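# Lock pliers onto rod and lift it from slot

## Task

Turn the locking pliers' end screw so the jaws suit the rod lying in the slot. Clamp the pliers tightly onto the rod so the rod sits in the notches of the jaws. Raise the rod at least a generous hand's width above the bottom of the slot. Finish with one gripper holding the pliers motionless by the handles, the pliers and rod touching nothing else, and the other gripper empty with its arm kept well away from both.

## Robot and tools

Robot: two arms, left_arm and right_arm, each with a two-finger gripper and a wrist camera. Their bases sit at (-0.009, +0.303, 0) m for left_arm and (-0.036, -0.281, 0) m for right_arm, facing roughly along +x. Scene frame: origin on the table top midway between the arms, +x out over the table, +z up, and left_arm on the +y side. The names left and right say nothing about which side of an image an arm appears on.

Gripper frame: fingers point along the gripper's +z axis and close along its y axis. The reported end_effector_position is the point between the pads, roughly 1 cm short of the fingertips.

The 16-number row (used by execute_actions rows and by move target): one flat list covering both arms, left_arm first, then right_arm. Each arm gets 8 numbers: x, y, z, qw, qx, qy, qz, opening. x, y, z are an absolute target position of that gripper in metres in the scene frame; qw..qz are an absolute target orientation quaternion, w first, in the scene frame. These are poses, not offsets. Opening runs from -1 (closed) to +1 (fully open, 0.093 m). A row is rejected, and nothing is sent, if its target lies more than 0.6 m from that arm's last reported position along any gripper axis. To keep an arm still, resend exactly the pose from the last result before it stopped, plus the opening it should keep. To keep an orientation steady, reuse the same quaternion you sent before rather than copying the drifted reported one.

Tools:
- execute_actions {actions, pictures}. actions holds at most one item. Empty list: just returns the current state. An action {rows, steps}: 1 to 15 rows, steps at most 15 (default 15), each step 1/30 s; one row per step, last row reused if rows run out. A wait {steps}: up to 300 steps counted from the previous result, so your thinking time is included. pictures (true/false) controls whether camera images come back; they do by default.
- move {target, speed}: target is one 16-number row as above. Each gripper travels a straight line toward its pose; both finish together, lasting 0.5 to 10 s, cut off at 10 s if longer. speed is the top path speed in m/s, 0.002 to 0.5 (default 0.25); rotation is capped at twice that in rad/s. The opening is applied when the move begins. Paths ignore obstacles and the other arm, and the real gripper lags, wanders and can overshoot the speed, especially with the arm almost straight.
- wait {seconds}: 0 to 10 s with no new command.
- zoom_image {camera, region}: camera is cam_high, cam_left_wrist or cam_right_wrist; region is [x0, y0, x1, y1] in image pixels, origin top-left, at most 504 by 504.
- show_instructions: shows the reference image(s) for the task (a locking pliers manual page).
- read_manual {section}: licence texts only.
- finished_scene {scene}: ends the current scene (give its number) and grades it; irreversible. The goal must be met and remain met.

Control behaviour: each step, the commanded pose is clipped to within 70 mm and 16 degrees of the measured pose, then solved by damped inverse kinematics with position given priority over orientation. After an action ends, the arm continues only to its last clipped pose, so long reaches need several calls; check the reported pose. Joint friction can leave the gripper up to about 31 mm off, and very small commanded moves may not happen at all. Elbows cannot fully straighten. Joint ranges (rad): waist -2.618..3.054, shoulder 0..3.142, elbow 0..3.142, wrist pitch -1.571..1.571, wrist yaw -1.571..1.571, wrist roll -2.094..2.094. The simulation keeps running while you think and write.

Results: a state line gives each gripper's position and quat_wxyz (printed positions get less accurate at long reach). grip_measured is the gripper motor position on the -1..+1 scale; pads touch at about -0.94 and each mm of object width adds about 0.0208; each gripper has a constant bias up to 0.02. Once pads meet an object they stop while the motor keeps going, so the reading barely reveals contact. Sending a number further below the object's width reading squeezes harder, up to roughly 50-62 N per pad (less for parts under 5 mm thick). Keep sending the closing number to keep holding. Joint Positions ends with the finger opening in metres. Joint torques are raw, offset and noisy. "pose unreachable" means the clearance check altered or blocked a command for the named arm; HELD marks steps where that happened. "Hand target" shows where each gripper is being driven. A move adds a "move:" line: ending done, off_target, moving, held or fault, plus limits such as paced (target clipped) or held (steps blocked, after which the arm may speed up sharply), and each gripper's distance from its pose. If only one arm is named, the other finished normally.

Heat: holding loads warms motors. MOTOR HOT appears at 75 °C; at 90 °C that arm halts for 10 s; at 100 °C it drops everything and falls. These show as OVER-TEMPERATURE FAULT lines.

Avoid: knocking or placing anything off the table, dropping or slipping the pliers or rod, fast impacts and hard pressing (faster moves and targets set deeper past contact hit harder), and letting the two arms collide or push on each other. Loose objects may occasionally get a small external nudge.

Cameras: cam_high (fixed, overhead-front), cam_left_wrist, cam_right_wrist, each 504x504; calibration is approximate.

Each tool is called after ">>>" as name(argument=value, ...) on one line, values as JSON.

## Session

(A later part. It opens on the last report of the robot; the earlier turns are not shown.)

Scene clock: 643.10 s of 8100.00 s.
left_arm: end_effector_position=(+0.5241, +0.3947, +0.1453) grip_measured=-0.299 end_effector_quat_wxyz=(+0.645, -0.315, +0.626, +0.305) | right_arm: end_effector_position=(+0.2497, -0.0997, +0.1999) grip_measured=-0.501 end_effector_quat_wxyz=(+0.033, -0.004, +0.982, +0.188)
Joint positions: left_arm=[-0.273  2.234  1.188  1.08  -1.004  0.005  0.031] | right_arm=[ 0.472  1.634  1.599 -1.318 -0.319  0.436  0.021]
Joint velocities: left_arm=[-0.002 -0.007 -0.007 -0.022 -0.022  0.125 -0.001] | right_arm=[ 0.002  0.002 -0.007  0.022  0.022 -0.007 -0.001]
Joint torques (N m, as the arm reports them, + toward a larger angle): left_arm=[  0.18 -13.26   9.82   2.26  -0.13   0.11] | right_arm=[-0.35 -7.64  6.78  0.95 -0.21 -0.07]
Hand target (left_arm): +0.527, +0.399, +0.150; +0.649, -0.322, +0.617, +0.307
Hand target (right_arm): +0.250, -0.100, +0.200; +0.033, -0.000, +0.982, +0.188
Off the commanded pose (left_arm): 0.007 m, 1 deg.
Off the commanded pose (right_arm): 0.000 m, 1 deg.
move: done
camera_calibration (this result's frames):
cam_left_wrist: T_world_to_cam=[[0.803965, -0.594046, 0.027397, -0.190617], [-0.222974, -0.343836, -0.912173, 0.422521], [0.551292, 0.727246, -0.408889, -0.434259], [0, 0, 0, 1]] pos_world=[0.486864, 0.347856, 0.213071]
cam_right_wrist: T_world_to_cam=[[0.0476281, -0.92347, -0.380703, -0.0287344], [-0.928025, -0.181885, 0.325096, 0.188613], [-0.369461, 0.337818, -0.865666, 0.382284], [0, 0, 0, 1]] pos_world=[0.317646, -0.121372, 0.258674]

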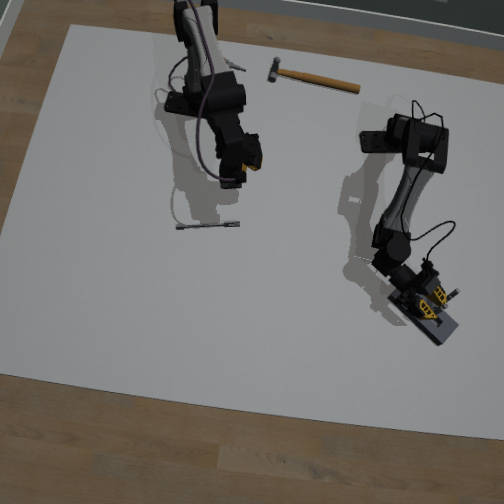

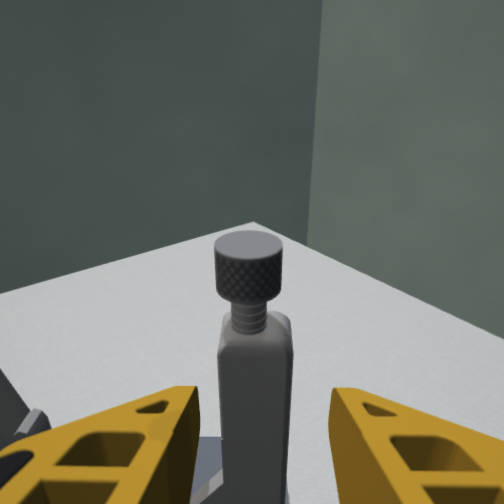

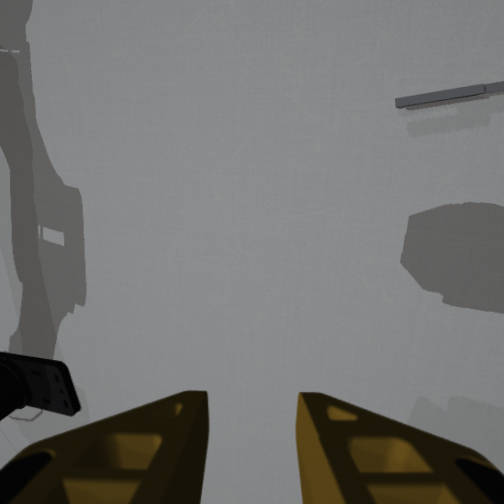

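>>> execute_actions(actions=[{"rows":[[0.527,0.399,0.150,0.650,-0.322,0.618,0.307,-0.5,0.25,-0.1,0.2,0.033,0,0.9816,0.188,-0.5],[0.527,0.399,0.150,0.650,-0.322,0.618,0.307,-0.55,0.25,-0.1,0.2,0.033,0,0.9816,0.188,-0.5],[0.527,0.399,0.150,0.650,-0.322,0.618,0.307,-0.6,0.25,-0.1,0.2,0.033,0,0.9816,0.188,-0.5],[0.527,0.399,0.150,0.650,-0.322,0.618,0.307,-0.65,0.25,-0.1,0.2,0.033,0,0.9816,0.188,-0.5],[0.527,0.399,0.150,0.650,-0.322,0.618,0.307,-0.75,0.25,-0.1,0.2,0.033,0,0.9816,0.188,-0.5],[0.527,0.399,0.150,0.650,-0.322,0.618,0.307,-0.9,0.25,-0.1,0.2,0.033,0,0.9816,0.188,-0.5]],"steps":10}], pictures=false)

>>> move(target=[0.527,0.399,0.22,0.650,-0.322,0.618,0.307,-0.9,0.25,-0.1,0.24,0.033,0,0.9816,0.188,-0.5], speed=0.06)

>>> move(target=[0.38,0.2,0.22,0.70,-0.1,0.66,0.2,-0.9,0.27,-0.1,0.24,0.033,0,0.9816,0.188,-0.5], speed=0.3)

>>> move(target=[0.31,-0.005,0.142,0.7168,0.1764,0.6716,0.0591,-0.9,0.27,-0.1,0.24,-0.0495,0.4148,0.8896,0.1843,-0.5], speed=0.3)

Scene clock: 649.23 s of 8100.00 s.
left_arm: end_effector_position=(+0.5234, +0.3953, +0.1456) grip_measured=-0.834 end_effector_quat_wxyz=(+0.645, -0.316, +0.625, +0.307) | right_arm: end_effector_position=(+0.2497, -0.0997, +0.1999) grip_measured=-0.501 end_effector_quat_wxyz=(+0.033, -0.004, +0.982, +0.188)
Joint positions: left_arm=[-0.272  2.234  1.188  1.082 -1.008  0.006  0.005] | right_arm=[ 0.472  1.634  1.599 -1.318 -0.319  0.436  0.021]
Joint velocities: left_arm=[ 0.002 -0.012  0.012 -0.051 -0.022 -0.022 -0.   ] | right_arm=[-0.027  0.007  0.007 -0.066  0.051 -0.007  0.001]
Joint torques (N m, as the arm reports them, + toward a larger angle): left_arm=[  0.29 -13.24   9.73   2.22  -0.11   0.08] | right_arm=[-0.43 -7.64  6.82  0.96 -0.22 -0.08]
Hand target (left_arm): +0.527, +0.399, +0.150; +0.649, -0.322, +0.617, +0.307
Hand target (right_arm): +0.250, -0.100, +0.200; +0.033, -0.000, +0.982, +0.188
Off the commanded pose (left_arm): 0.007 m, 1 deg.
Off the commanded pose (right_arm): 0.000 m, 1 deg.
Steps of this call (steps 1 to 174: nothing new was sent; steps 175 to 184: all 10 steps of this action). Readings (end_effector_position):
175: left_arm (+0.5241, +0.3947, +0.1455) | right_arm (+0.2497, -0.0997, +0.1999)
176: left_arm (+0.5241, +0.3947, +0.1455) | right_arm (+0.2497, -0.0997, +0.1999)
178: left_arm (+0.5239, +0.3948, +0.1455) | right_arm (+0.2497, -0.0997, +0.1999)
182: left_arm (+0.5234, +0.3953, +0.1456) | right_arm (+0.2497, -0.0997, +0.1999)
184: the state above

Scene clock: 651.20 s of 8100.00 s.
left_arm: end_effector_position=(+0.5246, +0.3947, +0.1968) grip_measured=-0.834 end_effector_quat_wxyz=(+0.634, -0.309, +0.637, +0.311) | right_arm: end_effector_position=(+0.2488, -0.1001, +0.2407) grip_measured=-0.501 end_effector_quat_wxyz=(+0.040, -0.005, +0.981, +0.191)
Joint positions: left_arm=[-0.272  2.091  1.238  0.849 -1.003  0.     0.005] | right_arm=[ 0.472  1.663  1.796 -1.471 -0.319  0.436  0.021]
Joint velocities: left_arm=[-0.002  0.017  0.017 -0.066 -0.037 -0.095 -0.   ] | right_arm=[ 0.002 -0.007 -0.002  0.022 -0.037  0.022 -0.001]
Joint torques (N m, as the arm reports them, + toward a larger angle): left_arm=[  0.22 -15.58  11.34   2.29  -0.22   0.17] | right_arm=[-0.33 -5.94  8.1   0.77 -0.22 -0.08]
Hand target (left_arm): +0.525, +0.399, +0.220; +0.649, -0.322, +0.617, +0.307
Hand target (right_arm): +0.251, -0.100, +0.240; +0.033, +0.000, +0.982, +0.188
Off the commanded pose (left_arm): 0.024 m, 3 deg.
Off the commanded pose (right_arm): 0.001 m, 1 deg.
move: off_target (left_arm)
camera_calibration (this result's frames):
cam_left_wrist: T_world_to_cam=[[0.804173, -0.594394, -0.00145131, -0.186691], [-0.254947, -0.342717, -0.904183, 0.484378], [0.536944, 0.727489, -0.427142, -0.402533], [0, 0, 0, 1]] pos_world=[0.48976, 0.347875, 0.265757]
cam_right_wrist: T_world_to_cam=[[0.0526115, -0.92115, -0.385637, -0.0133256], [-0.932497, -0.183497, 0.311092, 0.178767], [-0.357325, 0.343238, -0.868623, 0.415664], [0, 0, 0, 1]] pos_world=[0.315928, -0.122143, 0.300304]

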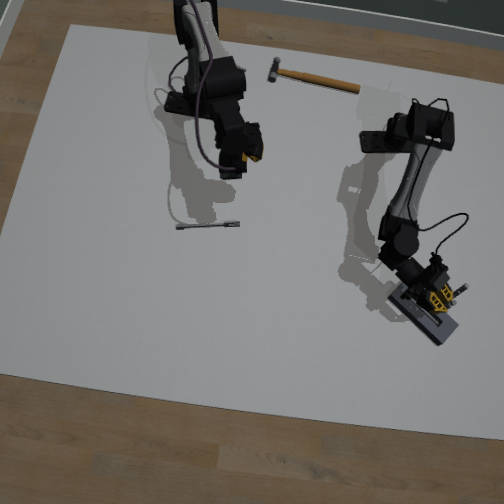

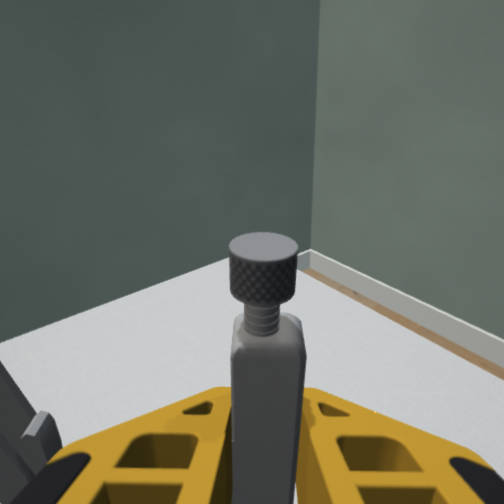

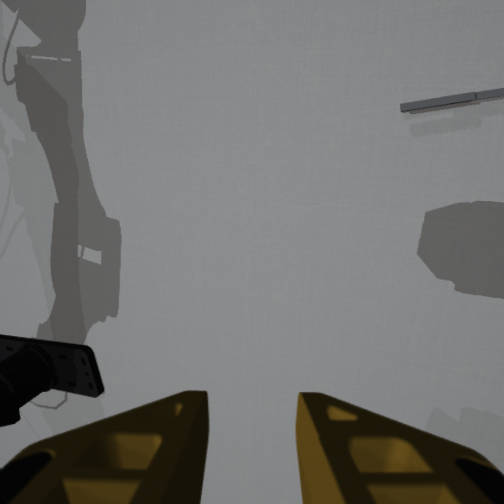

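Scene clock: 652.67 s of 8100.00 s.
left_arm: end_effector_position=(+0.3868, +0.1937, +0.2133) grip_measured=-0.834 end_effector_quat_wxyz=(+0.701, -0.100, +0.677, +0.200) | right_arm: end_effector_position=(+0.2678, -0.0988, +0.2390) grip_measured=-0.501 end_effector_quat_wxyz=(+0.036, -0.000, +0.982, +0.188)
Joint positions: left_arm=[-0.812  1.698  0.65   1.177 -1.056  0.245  0.005] | right_arm=[ 0.453  1.743  1.884 -1.493 -0.319  0.426  0.021]
Joint velocities: left_arm=[-0.002 -0.002 -0.007 -0.051 -0.125  0.022  0.001] | right_arm=[ 0.007 -0.002 -0.002 -0.022 -0.007 -0.007 -0.001]
Joint torques (N m, as the arm reports them, + toward a larger angle): left_arm=[ -0.43 -10.19   5.47   2.48  -0.07   0.17] | right_arm=[-0.84 -6.99  8.03  0.79 -0.26 -0.23]
Hand target (left_arm): +0.382, +0.198, +0.218; +0.707, -0.106, +0.670, +0.199
Hand target (right_arm): +0.270, -0.100, +0.240; +0.033, -0.000, +0.982, +0.188
Off the commanded pose (left_arm): 0.011 m, 1 deg.
Off the commanded pose (right_arm): 0.003 m, 0 deg.
move: off_target (left_arm)
camera_calibration (this result's frames):
cam_left_wrist: T_world_to_cam=[[0.440259, -0.888808, -0.127251, 0.0293085], [-0.377984, -0.0549138, -0.924182, 0.391453], [0.814433, 0.454978, -0.360131, -0.244064], [0, 0, 0, 1]] pos_world=[0.333833, 0.15859, 0.277608]
cam_right_wrist: T_world_to_cam=[[0.0410006, -0.923957, -0.380292, -0.0122898], [-0.931165, -0.173341, 0.320757, 0.195606], [-0.362286, 0.340963, -0.867464, 0.421341], [0, 0, 0, 1]] pos_world=[0.335291, -0.12111, 0.298082]

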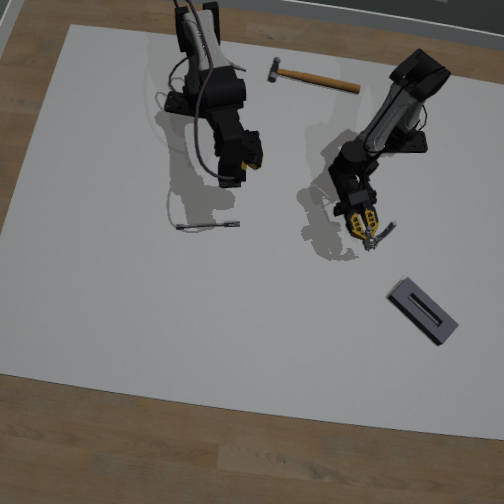

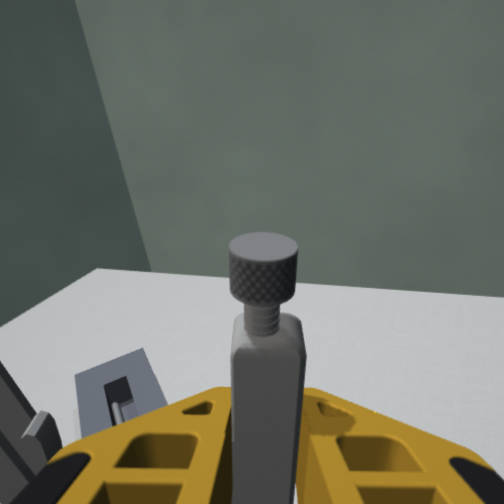

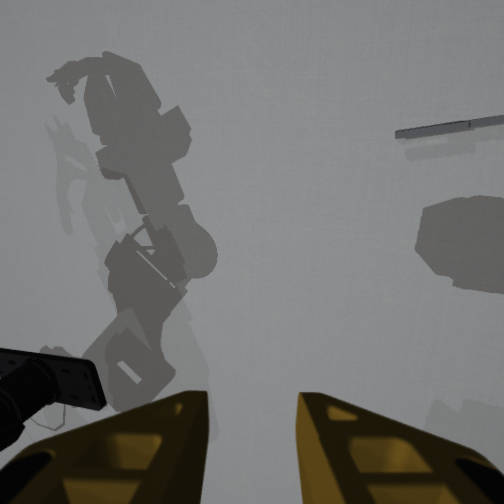

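Scene clock: 654.73 s of 8100.00 s.
left_arm: end_effector_position=(+0.3101, +0.0015, +0.1307) grip_measured=-0.835 end_effector_quat_wxyz=(+0.703, +0.184, +0.683, +0.068) | right_arm: end_effector_position=(+0.2676, -0.0989, +0.2389) grip_measured=-0.501 end_effector_quat_wxyz=(-0.045, +0.407, +0.894, +0.185)
Joint positions: left_arm=[-1.239  1.979  0.641  1.335 -0.896  0.358  0.005] | right_arm=[ 0.453  1.743  1.884 -1.494 -0.319  1.28   0.021]
Joint velocities: left_arm=[-0.017  0.012  0.002  0.007 -0.051 -0.022 -0.001] | right_arm=[-0.027 -0.002 -0.017 -0.037  0.037  0.037 -0.002]
Joint torques (N m, as the arm reports them, + toward a larger angle): left_arm=[-0.62 -9.13  8.93  2.64 -0.05  0.18] | right_arm=[-0.89 -6.99  7.96  0.7  -0.25 -0.06]
Hand target (left_arm): +0.312, -0.007, +0.142; +0.717, +0.174, +0.673, +0.056
Hand target (right_arm): +0.270, -0.100, +0.240; -0.049, +0.415, +0.890, +0.185
Off the commanded pose (left_arm): 0.013 m, 2 deg.
Off the commanded pose (right_arm): 0.003 m, 1 deg.
move: off_target (left_arm)
camera_calibration (this result's frames):
cam_left_wrist: T_world_to_cam=[[-0.12886, -0.927811, -0.350087, 0.0873356], [-0.369822, 0.372524, -0.851151, 0.26281], [0.920123, 0.0197908, -0.391129, -0.151973], [0, 0, 0, 1]] pos_world=[0.248281, -0.0138644, 0.194825]
cam_right_wrist: T_world_to_cam=[[-0.724694, -0.613183, -0.314363, 0.207489], [-0.653307, 0.466348, 0.596414, 0.118454], [-0.219109, 0.637594, -0.738556, 0.381472], [0, 0, 0, 1]] pos_world=[0.311337, -0.171236, 0.276317]

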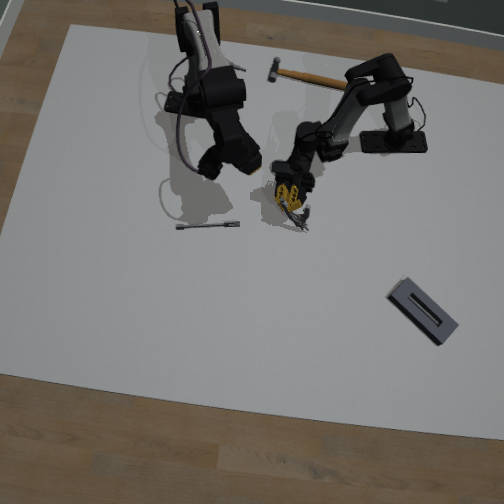

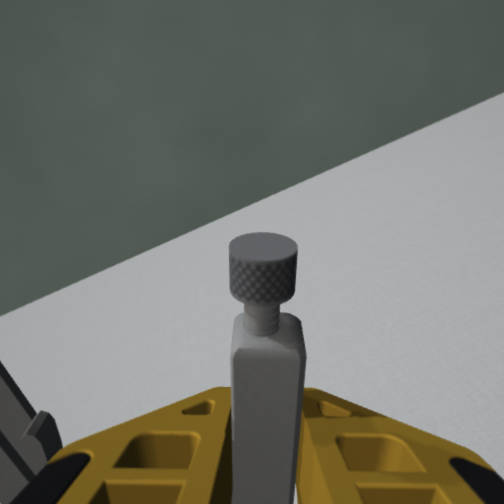

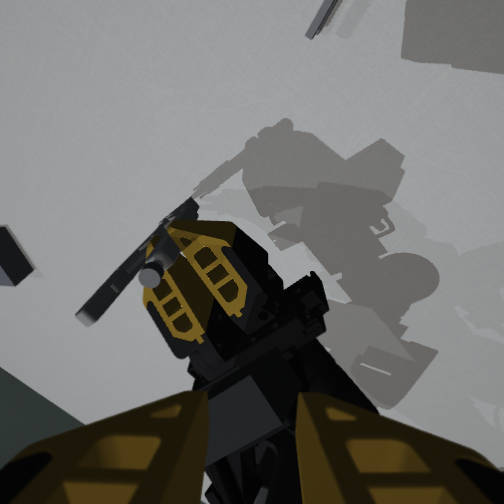

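>>> move(target=[0.31,0.001,0.140,0.7168,0.1764,0.6716,0.0591,-0.9,0.298,-0.017,0.182,-0.0495,0.4148,0.8896,0.1843,-0.5], speed=0.15)

Scene clock: 658.43 s of 8100.00 s.
left_arm: end_effector_position=(+0.3102, +0.0009, +0.1337) grip_measured=-0.835 end_effector_quat_wxyz=(+0.708, +0.182, +0.679, +0.065) | right_arm: end_effector_position=(+0.2913, -0.0233, +0.1818) grip_measured=-0.501 end_effector_quat_wxyz=(-0.053, +0.415, +0.891, +0.177)
Joint positions: left_arm=[-1.238  1.983  0.641  1.36  -0.891  0.368  0.005] | right_arm=[ 0.618  1.914  1.867 -1.278 -0.281  1.463  0.021]
Joint velocities: left_arm=[-0.002 -0.012  0.002  0.007 -0.007  0.007  0.001] | right_arm=[ 0.002 -0.007 -0.007 -0.007 -0.022 -0.022  0.   ]
Joint torques (N m, as the arm reports them, + toward a larger angle): left_arm=[ -0.26 -10.04   5.52   2.72  -0.08   0.17] | right_arm=[ 0.36 -9.08  7.72  1.18 -0.15 -0.05]
Hand target (left_arm): +0.310, +0.001, +0.140; +0.717, +0.176, +0.672, +0.060
Hand target (right_arm): +0.296, -0.017, +0.181; -0.048, +0.415, +0.890, +0.184
Off the commanded pose (left_arm): 0.006 m, 2 deg.
Off the commanded pose (right_arm): 0.009 m, 1 deg.
move: done
camera_calibration (this result's frames):
cam_left_wrist: T_world_to_cam=[[-0.128226, -0.930285, -0.343698, 0.0868541], [-0.358243, 0.366607, -0.858639, 0.263038], [0.924781, 0.0130276, -0.380276, -0.153779], [0, 0, 0, 1]] pos_world=[0.24758, -0.013629, 0.197228]
cam_right_wrist: T_world_to_cam=[[-0.740614, -0.605382, -0.291553, 0.253751], [-0.63212, 0.480593, 0.607829, 0.124813], [-0.22785, 0.634463, -0.738608, 0.298734], [0, 0, 0, 1]] pos_world=[0.334895, -0.0959035, 0.218764]

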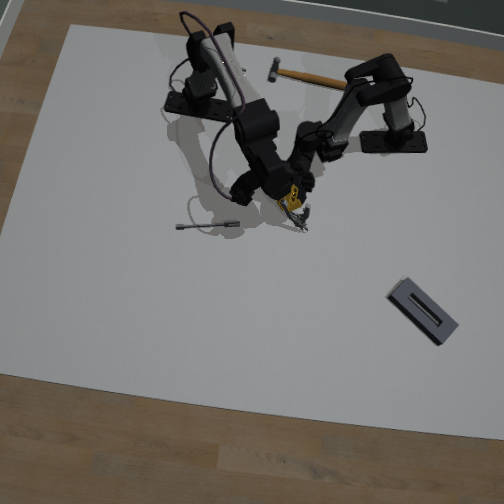

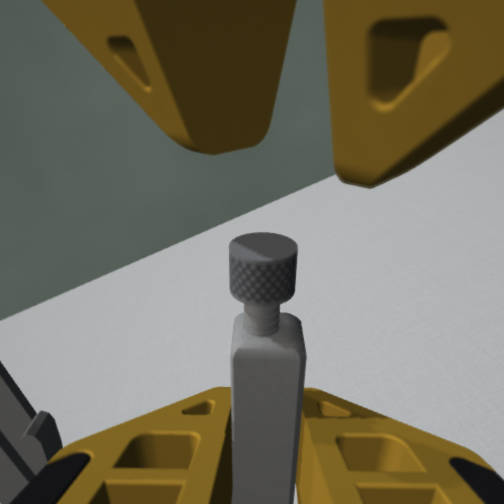

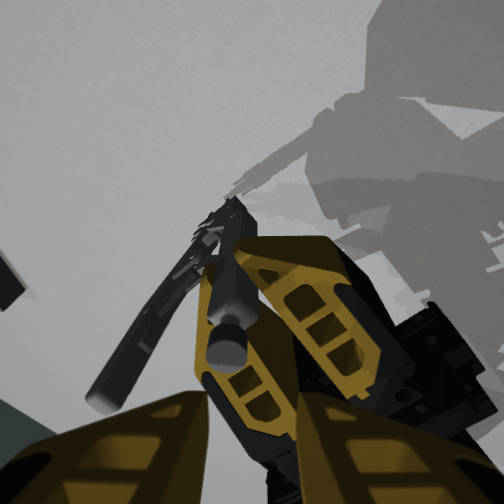

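>>> move(target=[0.31,0.001,0.140,0.7168,0.1764,0.6716,0.0591,-0.9,0.302,-0.008,0.170,-0.0495,0.4148,0.8896,0.1843,-0.5], speed=0.04)

Scene clock: 662.97 s of 8100.00 s.
left_arm: end_effector_position=(+0.3102, +0.0008, +0.1338) grip_measured=-0.835 end_effector_quat_wxyz=(+0.708, +0.182, +0.679, +0.065) | right_arm: end_effector_position=(+0.2971, -0.0136, +0.1701) grip_measured=-0.501 end_effector_quat_wxyz=(-0.054, +0.415, +0.891, +0.177)
Joint positions: left_arm=[-1.238  1.983  0.641  1.36  -0.89   0.369  0.005] | right_arm=[ 0.63   1.949  1.867 -1.241 -0.281  1.476  0.021]
Joint velocities: left_arm=[ 0.002  0.002 -0.002 -0.066  0.007  0.022  0.   ] | right_arm=[-0.002 -0.002 -0.012  0.022 -0.051  0.007 -0.   ]
Joint torques (N m, as the arm reports them, + toward a larger angle): left_arm=[ -0.27 -10.01   5.49   2.7   -0.06   0.16] | right_arm=[ 0.25 -9.65  7.5   1.16 -0.16 -0.07]
Hand target (left_arm): +0.310, +0.001, +0.140; +0.717, +0.176, +0.672, +0.059
Hand target (right_arm): +0.302, -0.008, +0.170; -0.049, +0.415, +0.890, +0.184
Off the commanded pose (left_arm): 0.006 m, 2 deg.
Off the commanded pose (right_arm): 0.007 m, 1 deg.
move: done
camera_calibration (this result's frames):
cam_left_wrist: T_world_to_cam=[[-0.128841, -0.93017, -0.343778, 0.0869601], [-0.357739, 0.366921, -0.858715, 0.26299], [0.924891, 0.0123451, -0.380032, -0.153796], [0, 0, 0, 1]] pos_world=[0.24753, -0.0137102, 0.197281]
cam_right_wrist: T_world_to_cam=[[-0.741333, -0.604926, -0.290672, 0.260555], [-0.630516, 0.479365, 0.610457, 0.130005], [-0.229943, 0.635826, -0.736785, 0.285578], [0, 0, 0, 1]] pos_world=[0.340795, -0.0862815, 0.206783]

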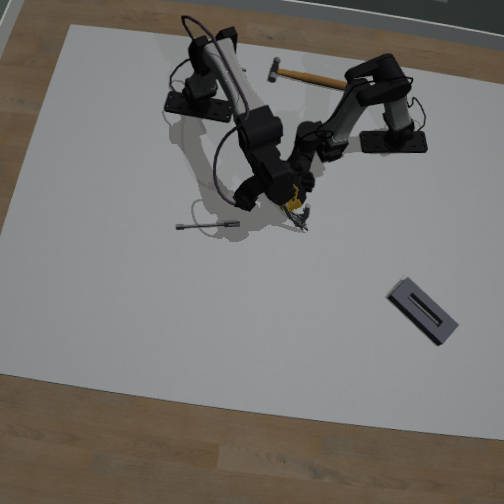

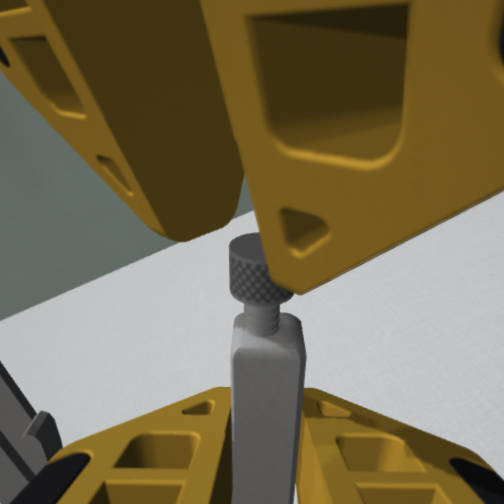

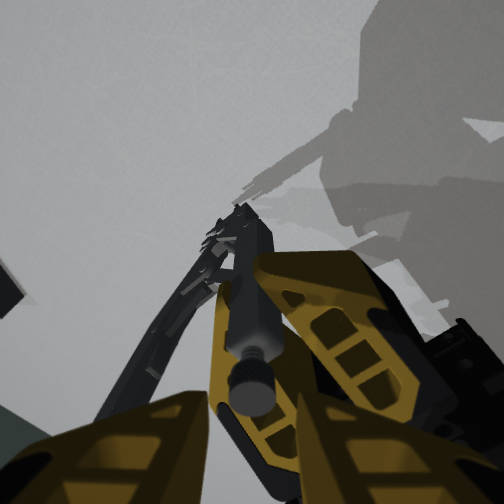

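>>> move(target=[0.31,0.001,0.140,0.7168,0.1764,0.6716,0.0591,-0.9,0.302,-0.004,0.159,-0.0495,0.4148,0.8896,0.1843,-0.5], speed=0.03)

Scene clock: 665.80 s of 8100.00 s.
left_arm: end_effector_position=(+0.3102, +0.0008, +0.1337) grip_measured=-0.835 end_effector_quat_wxyz=(+0.708, +0.183, +0.679, +0.065) | right_arm: end_effector_position=(+0.3000, -0.0076, +0.1668) grip_measured=-0.501 end_effector_quat_wxyz=(-0.050, +0.413, +0.890, +0.187)
Joint positions: left_arm=[-1.238  1.983  0.641  1.36  -0.89   0.369  0.005] | right_arm=[ 0.638  1.949  1.848 -1.198 -0.281  1.484  0.021]
Joint velocities: left_arm=[-0.012 -0.007  0.007  0.007  0.051 -0.022 -0.001] | right_arm=[-0.012 -0.012  0.007 -0.037  0.022  0.081 -0.   ]
Joint torques (N m, as the arm reports them, + toward a larger angle): left_arm=[ -0.29 -10.02   5.34   2.7   -0.06   0.19] | right_arm=[ 0.33 -9.61  6.05  1.21 -0.13 -0.02]
Hand target (left_arm): +0.310, +0.001, +0.140; +0.717, +0.176, +0.672, +0.059
Hand target (right_arm): +0.302, -0.004, +0.159; -0.049, +0.415, +0.890, +0.184
Off the commanded pose (left_arm): 0.006 m, 2 deg.
Off the commanded pose (right_arm): 0.009 m, 0 deg.
move: done
camera_calibration (this result's frames):
cam_left_wrist: T_world_to_cam=[[-0.128905, -0.930056, -0.344064, 0.0869935], [-0.357898, 0.367207, -0.858527, 0.262956], [0.92482, 0.0124716, -0.3802, -0.153778], [0, 0, 0, 1]] pos_world=[0.247542, -0.0137324, 0.197219]
cam_right_wrist: T_world_to_cam=[[-0.736142, -0.601091, -0.311101, 0.267299], [-0.640848, 0.471149, 0.606079, 0.134743], [-0.217734, 0.645529, -0.732041, 0.275702], [0, 0, 0, 1]] pos_world=[0.34315, -0.0807861, 0.203317]

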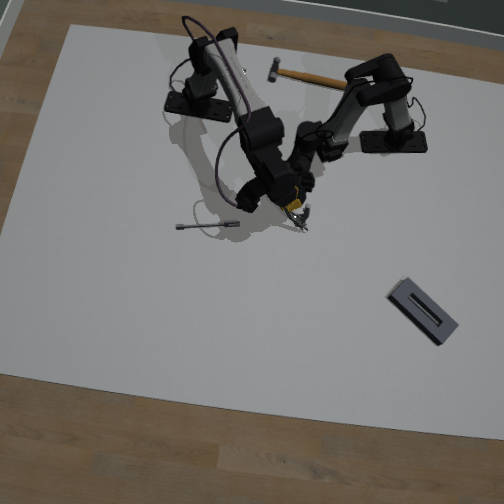

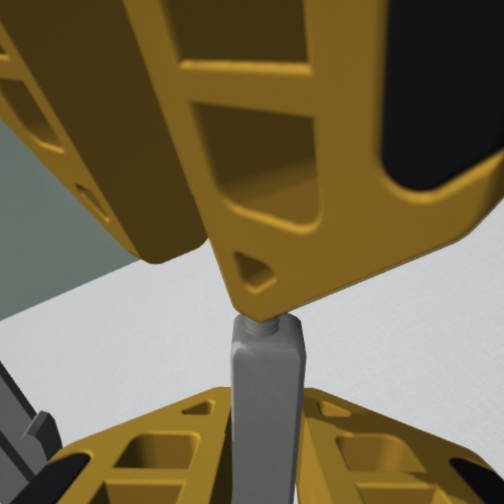

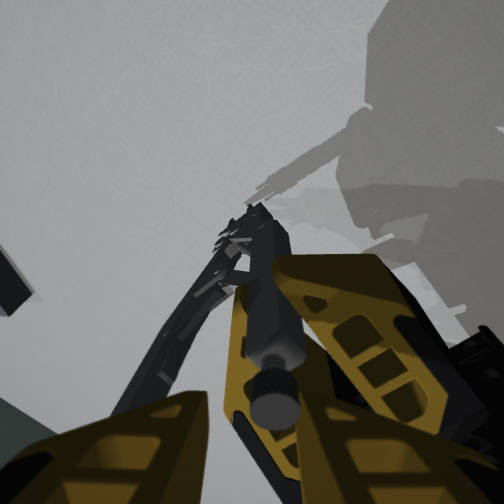

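>>> move(target=[0.31,0.001,0.140,0.7168,0.1764,0.6716,0.0591,-0.9,0.296,-0.010,0.158,-0.0495,0.4148,0.8896,0.1843,-0.5], speed=0.03)

Scene clock: 670.83 s of 8100.00 s.
left_arm: end_effector_position=(+0.3102, +0.0008, +0.1300) grip_measured=-0.835 end_effector_quat_wxyz=(+0.703, +0.190, +0.682, +0.071) | right_arm: end_effector_position=(+0.2990, -0.0094, +0.1593) grip_measured=-0.501 end_effector_quat_wxyz=(-0.049, +0.415, +0.890, +0.184)
Joint positions: left_arm=[-1.238  1.983  0.641  1.339 -0.89   0.37   0.005] | right_arm=[ 0.637  1.942  1.81  -1.172 -0.277  1.485  0.021]
Joint velocities: left_arm=[-0.002 -0.002 -0.012  0.007 -0.051 -0.007 -0.001] | right_arm=[-0.022  0.002 -0.017  0.037  0.007  0.007  0.001]
Joint torques (N m, as the arm reports them, + toward a larger angle): left_arm=[ -0.11 -10.01   5.38   2.88  -0.06   0.13] | right_arm=[ -0.15 -11.93   5.29   1.12  -0.17  -0.13]
Hand target (left_arm): +0.310, +0.001, +0.140; +0.716, +0.176, +0.672, +0.059
Hand target (right_arm): +0.296, -0.010, +0.158; -0.050, +0.415, +0.890, +0.184
Off the commanded pose (left_arm): 0.010 m, 3 deg.
Off the commanded pose (right_arm): 0.003 m, 0 deg.
move: off_target (left_arm)
camera_calibration (this result's frames):
cam_left_wrist: T_world_to_cam=[[-0.13237, -0.923323, -0.360489, 0.0889011], [-0.366305, 0.383511, -0.847785, 0.260986], [0.921031, 0.0198275, -0.388983, -0.152889], [0, 0, 0, 1]] pos_world=[0.248184, -0.0149753, 0.193837]
cam_right_wrist: T_world_to_cam=[[-0.73839, -0.601027, -0.305853, 0.262942], [-0.638191, 0.47621, 0.604926, 0.138914], [-0.217927, 0.641864, -0.735199, 0.271664], [0, 0, 0, 1]] pos_world=[0.342011, -0.0824883, 0.196115]

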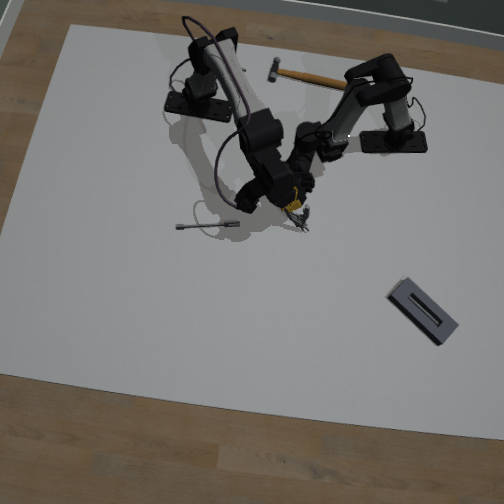

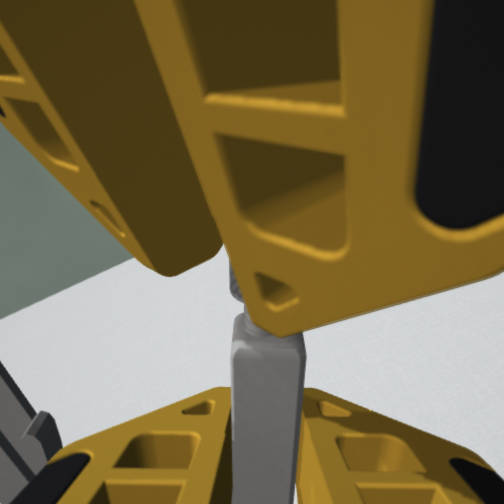

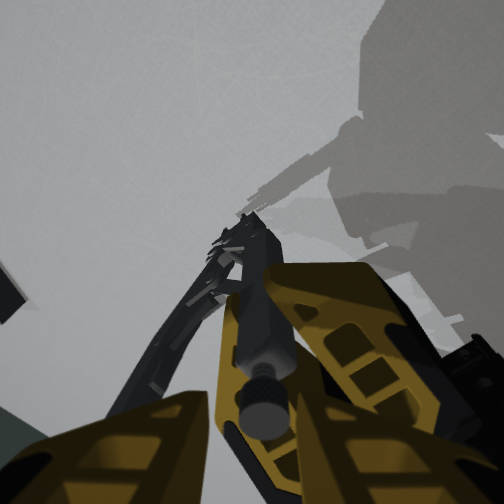

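>>> move(target=[0.31,0.001,0.140,0.7168,0.1764,0.6716,0.0591,-0.9,0.295,-0.011,0.155,-0.0495,0.4148,0.8896,0.1843,-0.55], speed=0.02)

>>> execute_actions(actions=[{"rows":[[0.31,0.001,0.140,0.7168,0.1764,0.6716,0.0591,-0.9,0.295,-0.011,0.155,-0.0495,0.4148,0.8896,0.1843,-0.85]],"steps":8}], pictures=false)

>>> move(target=[0.31,0.001,0.140,0.7168,0.1764,0.6716,0.0591,-0.9,0.295,-0.011,0.155,0.1093,-0.4148,0.8896,0.1565,-0.85], speed=0.4)

Scene clock: 677.10 s of 8100.00 s.
left_arm: end_effector_position=(+0.3102, +0.0010, +0.1277) grip_measured=-0.835 end_effector_quat_wxyz=(+0.700, +0.193, +0.684, +0.074) | right_arm: end_effector_position=(+0.2992, -0.0104, +0.1563) grip_measured=-0.549 end_effector_quat_wxyz=(-0.047, +0.415, +0.890, +0.184)
Joint positions: left_arm=[-1.238  1.983  0.641  1.326 -0.892  0.369  0.005] | right_arm=[ 0.636  1.935  1.789 -1.154 -0.274  1.485  0.019]
Joint velocities: left_arm=[ 0.002 -0.007 -0.017  0.007  0.037  0.037 -0.001] | right_arm=[-0.007 -0.007  0.007  0.037 -0.051 -0.066 -0.001]
Joint torques (N m, as the arm reports them, + toward a larger angle): left_arm=[ -0.22 -10.27   5.36   3.07  -0.03   0.14] | right_arm=[ -0.02 -11.86   5.25   1.09  -0.2   -0.13]
Hand target (left_arm): +0.310, +0.001, +0.140; +0.716, +0.176, +0.673, +0.059
Hand target (right_arm): +0.295, -0.011, +0.155; -0.050, +0.415, +0.890, +0.184
Off the commanded pose (left_arm): 0.012 m, 4 deg.
Off the commanded pose (right_arm): 0.004 m, 0 deg.
move: off_target (left_arm)
camera_calibration (this result's frames):
cam_left_wrist: T_world_to_cam=[[-0.133643, -0.919477, -0.369732, 0.089827], [-0.372138, 0.392337, -0.841181, 0.259896], [0.918506, 0.0251732, -0.394606, -0.152325], [0, 0, 0, 1]] pos_world=[0.248633, -0.0155385, 0.191723]
cam_right_wrist: T_world_to_cam=[[-0.737958, -0.600072, -0.308759, 0.26191], [-0.640216, 0.477832, 0.601499, 0.14248], [-0.213407, 0.641553, -0.736795, 0.268952], [0, 0, 0, 1]] pos_world=[0.341893, -0.0834636, 0.193329]

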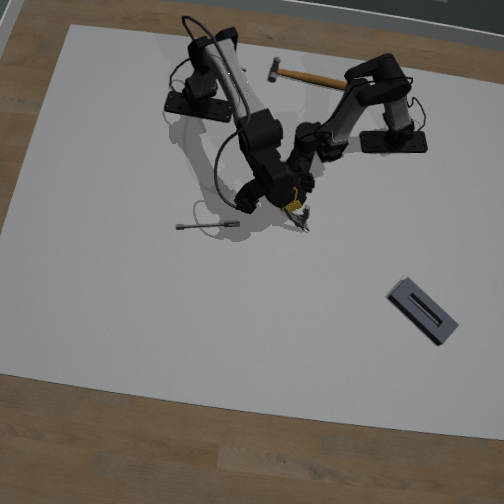

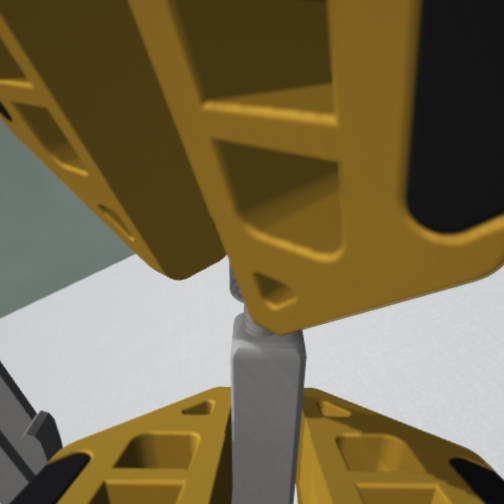

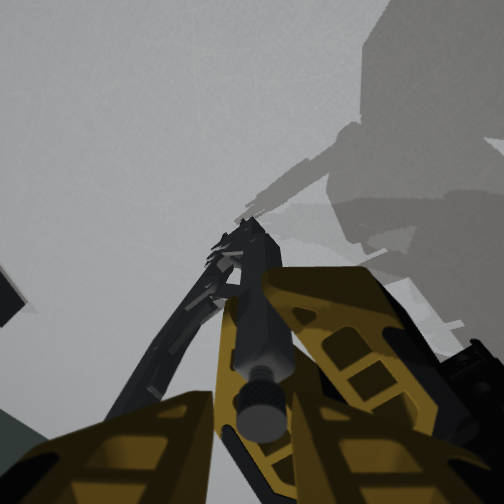

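Scene clock: 677.37 s of 8100.00 s.
left_arm: end_effector_position=(+0.3105, +0.0017, +0.1278) grip_measured=-0.835 end_effector_quat_wxyz=(+0.700, +0.192, +0.684, +0.076) | right_arm: end_effector_position=(+0.2985, -0.0106, +0.1555) grip_measured=-0.837 end_effector_quat_wxyz=(-0.048, +0.415, +0.890, +0.183)
Joint positions: left_arm=[-1.237  1.983  0.641  1.327 -0.895  0.37   0.005] | right_arm=[ 0.636  1.935  1.787 -1.155 -0.274  1.485  0.005]
Joint velocities: left_arm=[ 0.002 -0.007  0.002 -0.022  0.007 -0.022  0.   ] | right_arm=[-0.012 -0.017 -0.017  0.007 -0.037 -0.051  0.001]
Joint torques (N m, as the arm reports them, + toward a larger angle): left_arm=[ -0.25 -10.17   5.47   3.05  -0.04   0.16] | right_arm=[ -0.04 -11.9    5.27   1.05  -0.21  -0.14]
Hand target (left_arm): +0.310, +0.002, +0.140; +0.716, +0.176, +0.673, +0.060
Hand target (right_arm): +0.295, -0.011, +0.155; -0.050, +0.415, +0.890, +0.184
Off the commanded pose (left_arm): 0.012 m, 4 deg.
Off the commanded pose (right_arm): 0.004 m, 0 deg.
Steps of this call (steps 1 to 8: all 8 steps of this action). Readings (end_effector_position):
1: left_arm (+0.3103, +0.0012, +0.1278) | right_arm (+0.2990, -0.0105, +0.1562)
2: left_arm (+0.3105, +0.0017, +0.1279) | right_arm (+0.2985, -0.0107, +0.1556)
4: left_arm (+0.3105, +0.0017, +0.1278) | right_arm (+0.2985, -0.0106, +0.1555)
8: the state above

Scene clock: 680.47 s of 8100.00 s.
left_arm: end_effector_position=(+0.3109, +0.0040, +0.1283) grip_measured=-0.835 end_effector_quat_wxyz=(+0.700, +0.185, +0.685, +0.079) | right_arm: end_effector_position=(+0.2985, -0.0110, +0.1554) grip_measured=-0.837 end_effector_quat_wxyz=(+0.108, -0.408, +0.894, +0.154)
Joint positions: left_arm=[-1.237  1.983  0.641  1.33  -0.908  0.367  0.005] | right_arm=[ 0.636  1.935  1.787 -1.156 -0.273 -0.245  0.005]
Joint velocities: left_arm=[-0.002  0.007 -0.007 -0.022  0.081 -0.007  0.   ] | right_arm=[-0.012 -0.002 -0.002  0.007  0.022 -0.037 -0.001]
Joint torques (N m, as the arm reports them, + toward a larger angle): left_arm=[ -0.25 -10.25   5.3    3.     0.13   0.19] | right_arm=[ -0.04 -11.94   5.41   1.18  -0.29  -0.27]
Hand target (left_arm): +0.310, +0.002, +0.140; +0.716, +0.176, +0.672, +0.060
Hand target (right_arm): +0.295, -0.011, +0.155; +0.109, -0.415, +0.890, +0.156
Off the commanded pose (left_arm): 0.012 m, 3 deg.
Off the commanded pose (right_arm): 0.004 m, 1 deg.
move: off_target (left_arm)
camera_calibration (this result's frames):
cam_left_wrist: T_world_to_cam=[[-0.117273, -0.923662, -0.364823, 0.0871767], [-0.377571, 0.381241, -0.843858, 0.261603], [0.918524, 0.0387844, -0.393457, -0.152975], [0, 0, 0, 1]] pos_world=[0.249508, -0.0132788, 0.192371]
cam_right_wrist: T_world_to_cam=[[0.778928, -0.596381, -0.19391, -0.209831], [-0.58824, -0.802011, 0.103695, 0.190644], [-0.217359, 0.0332948, -0.975524, 0.300144], [0, 0, 0, 1]] pos_world=[0.340827, 0.0177656, 0.232341]

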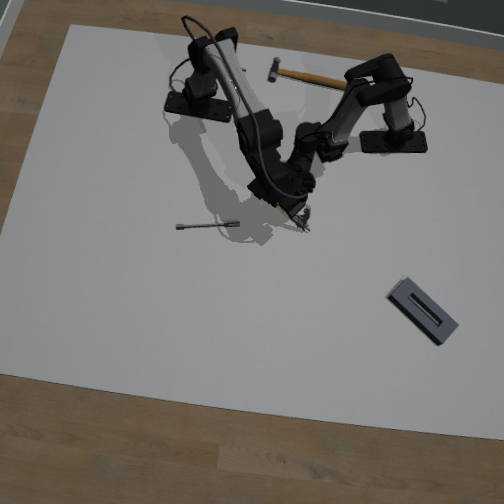

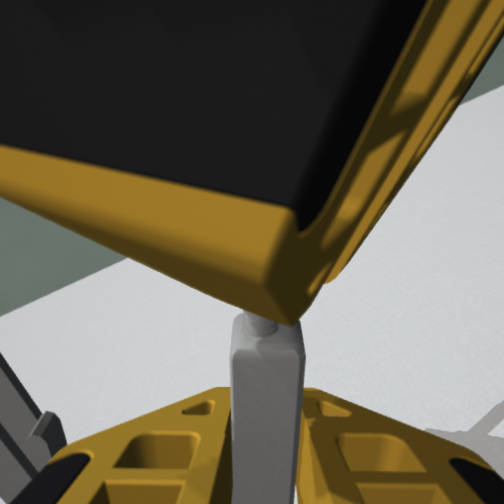

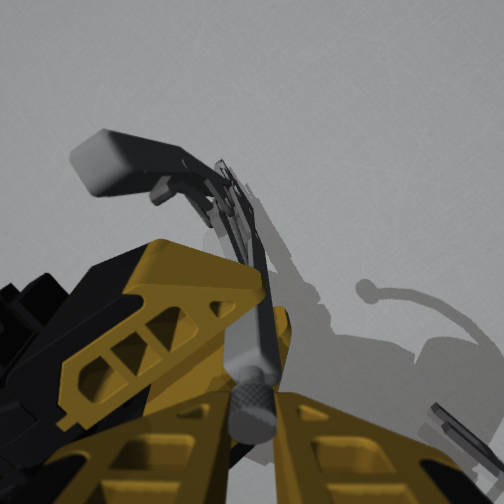

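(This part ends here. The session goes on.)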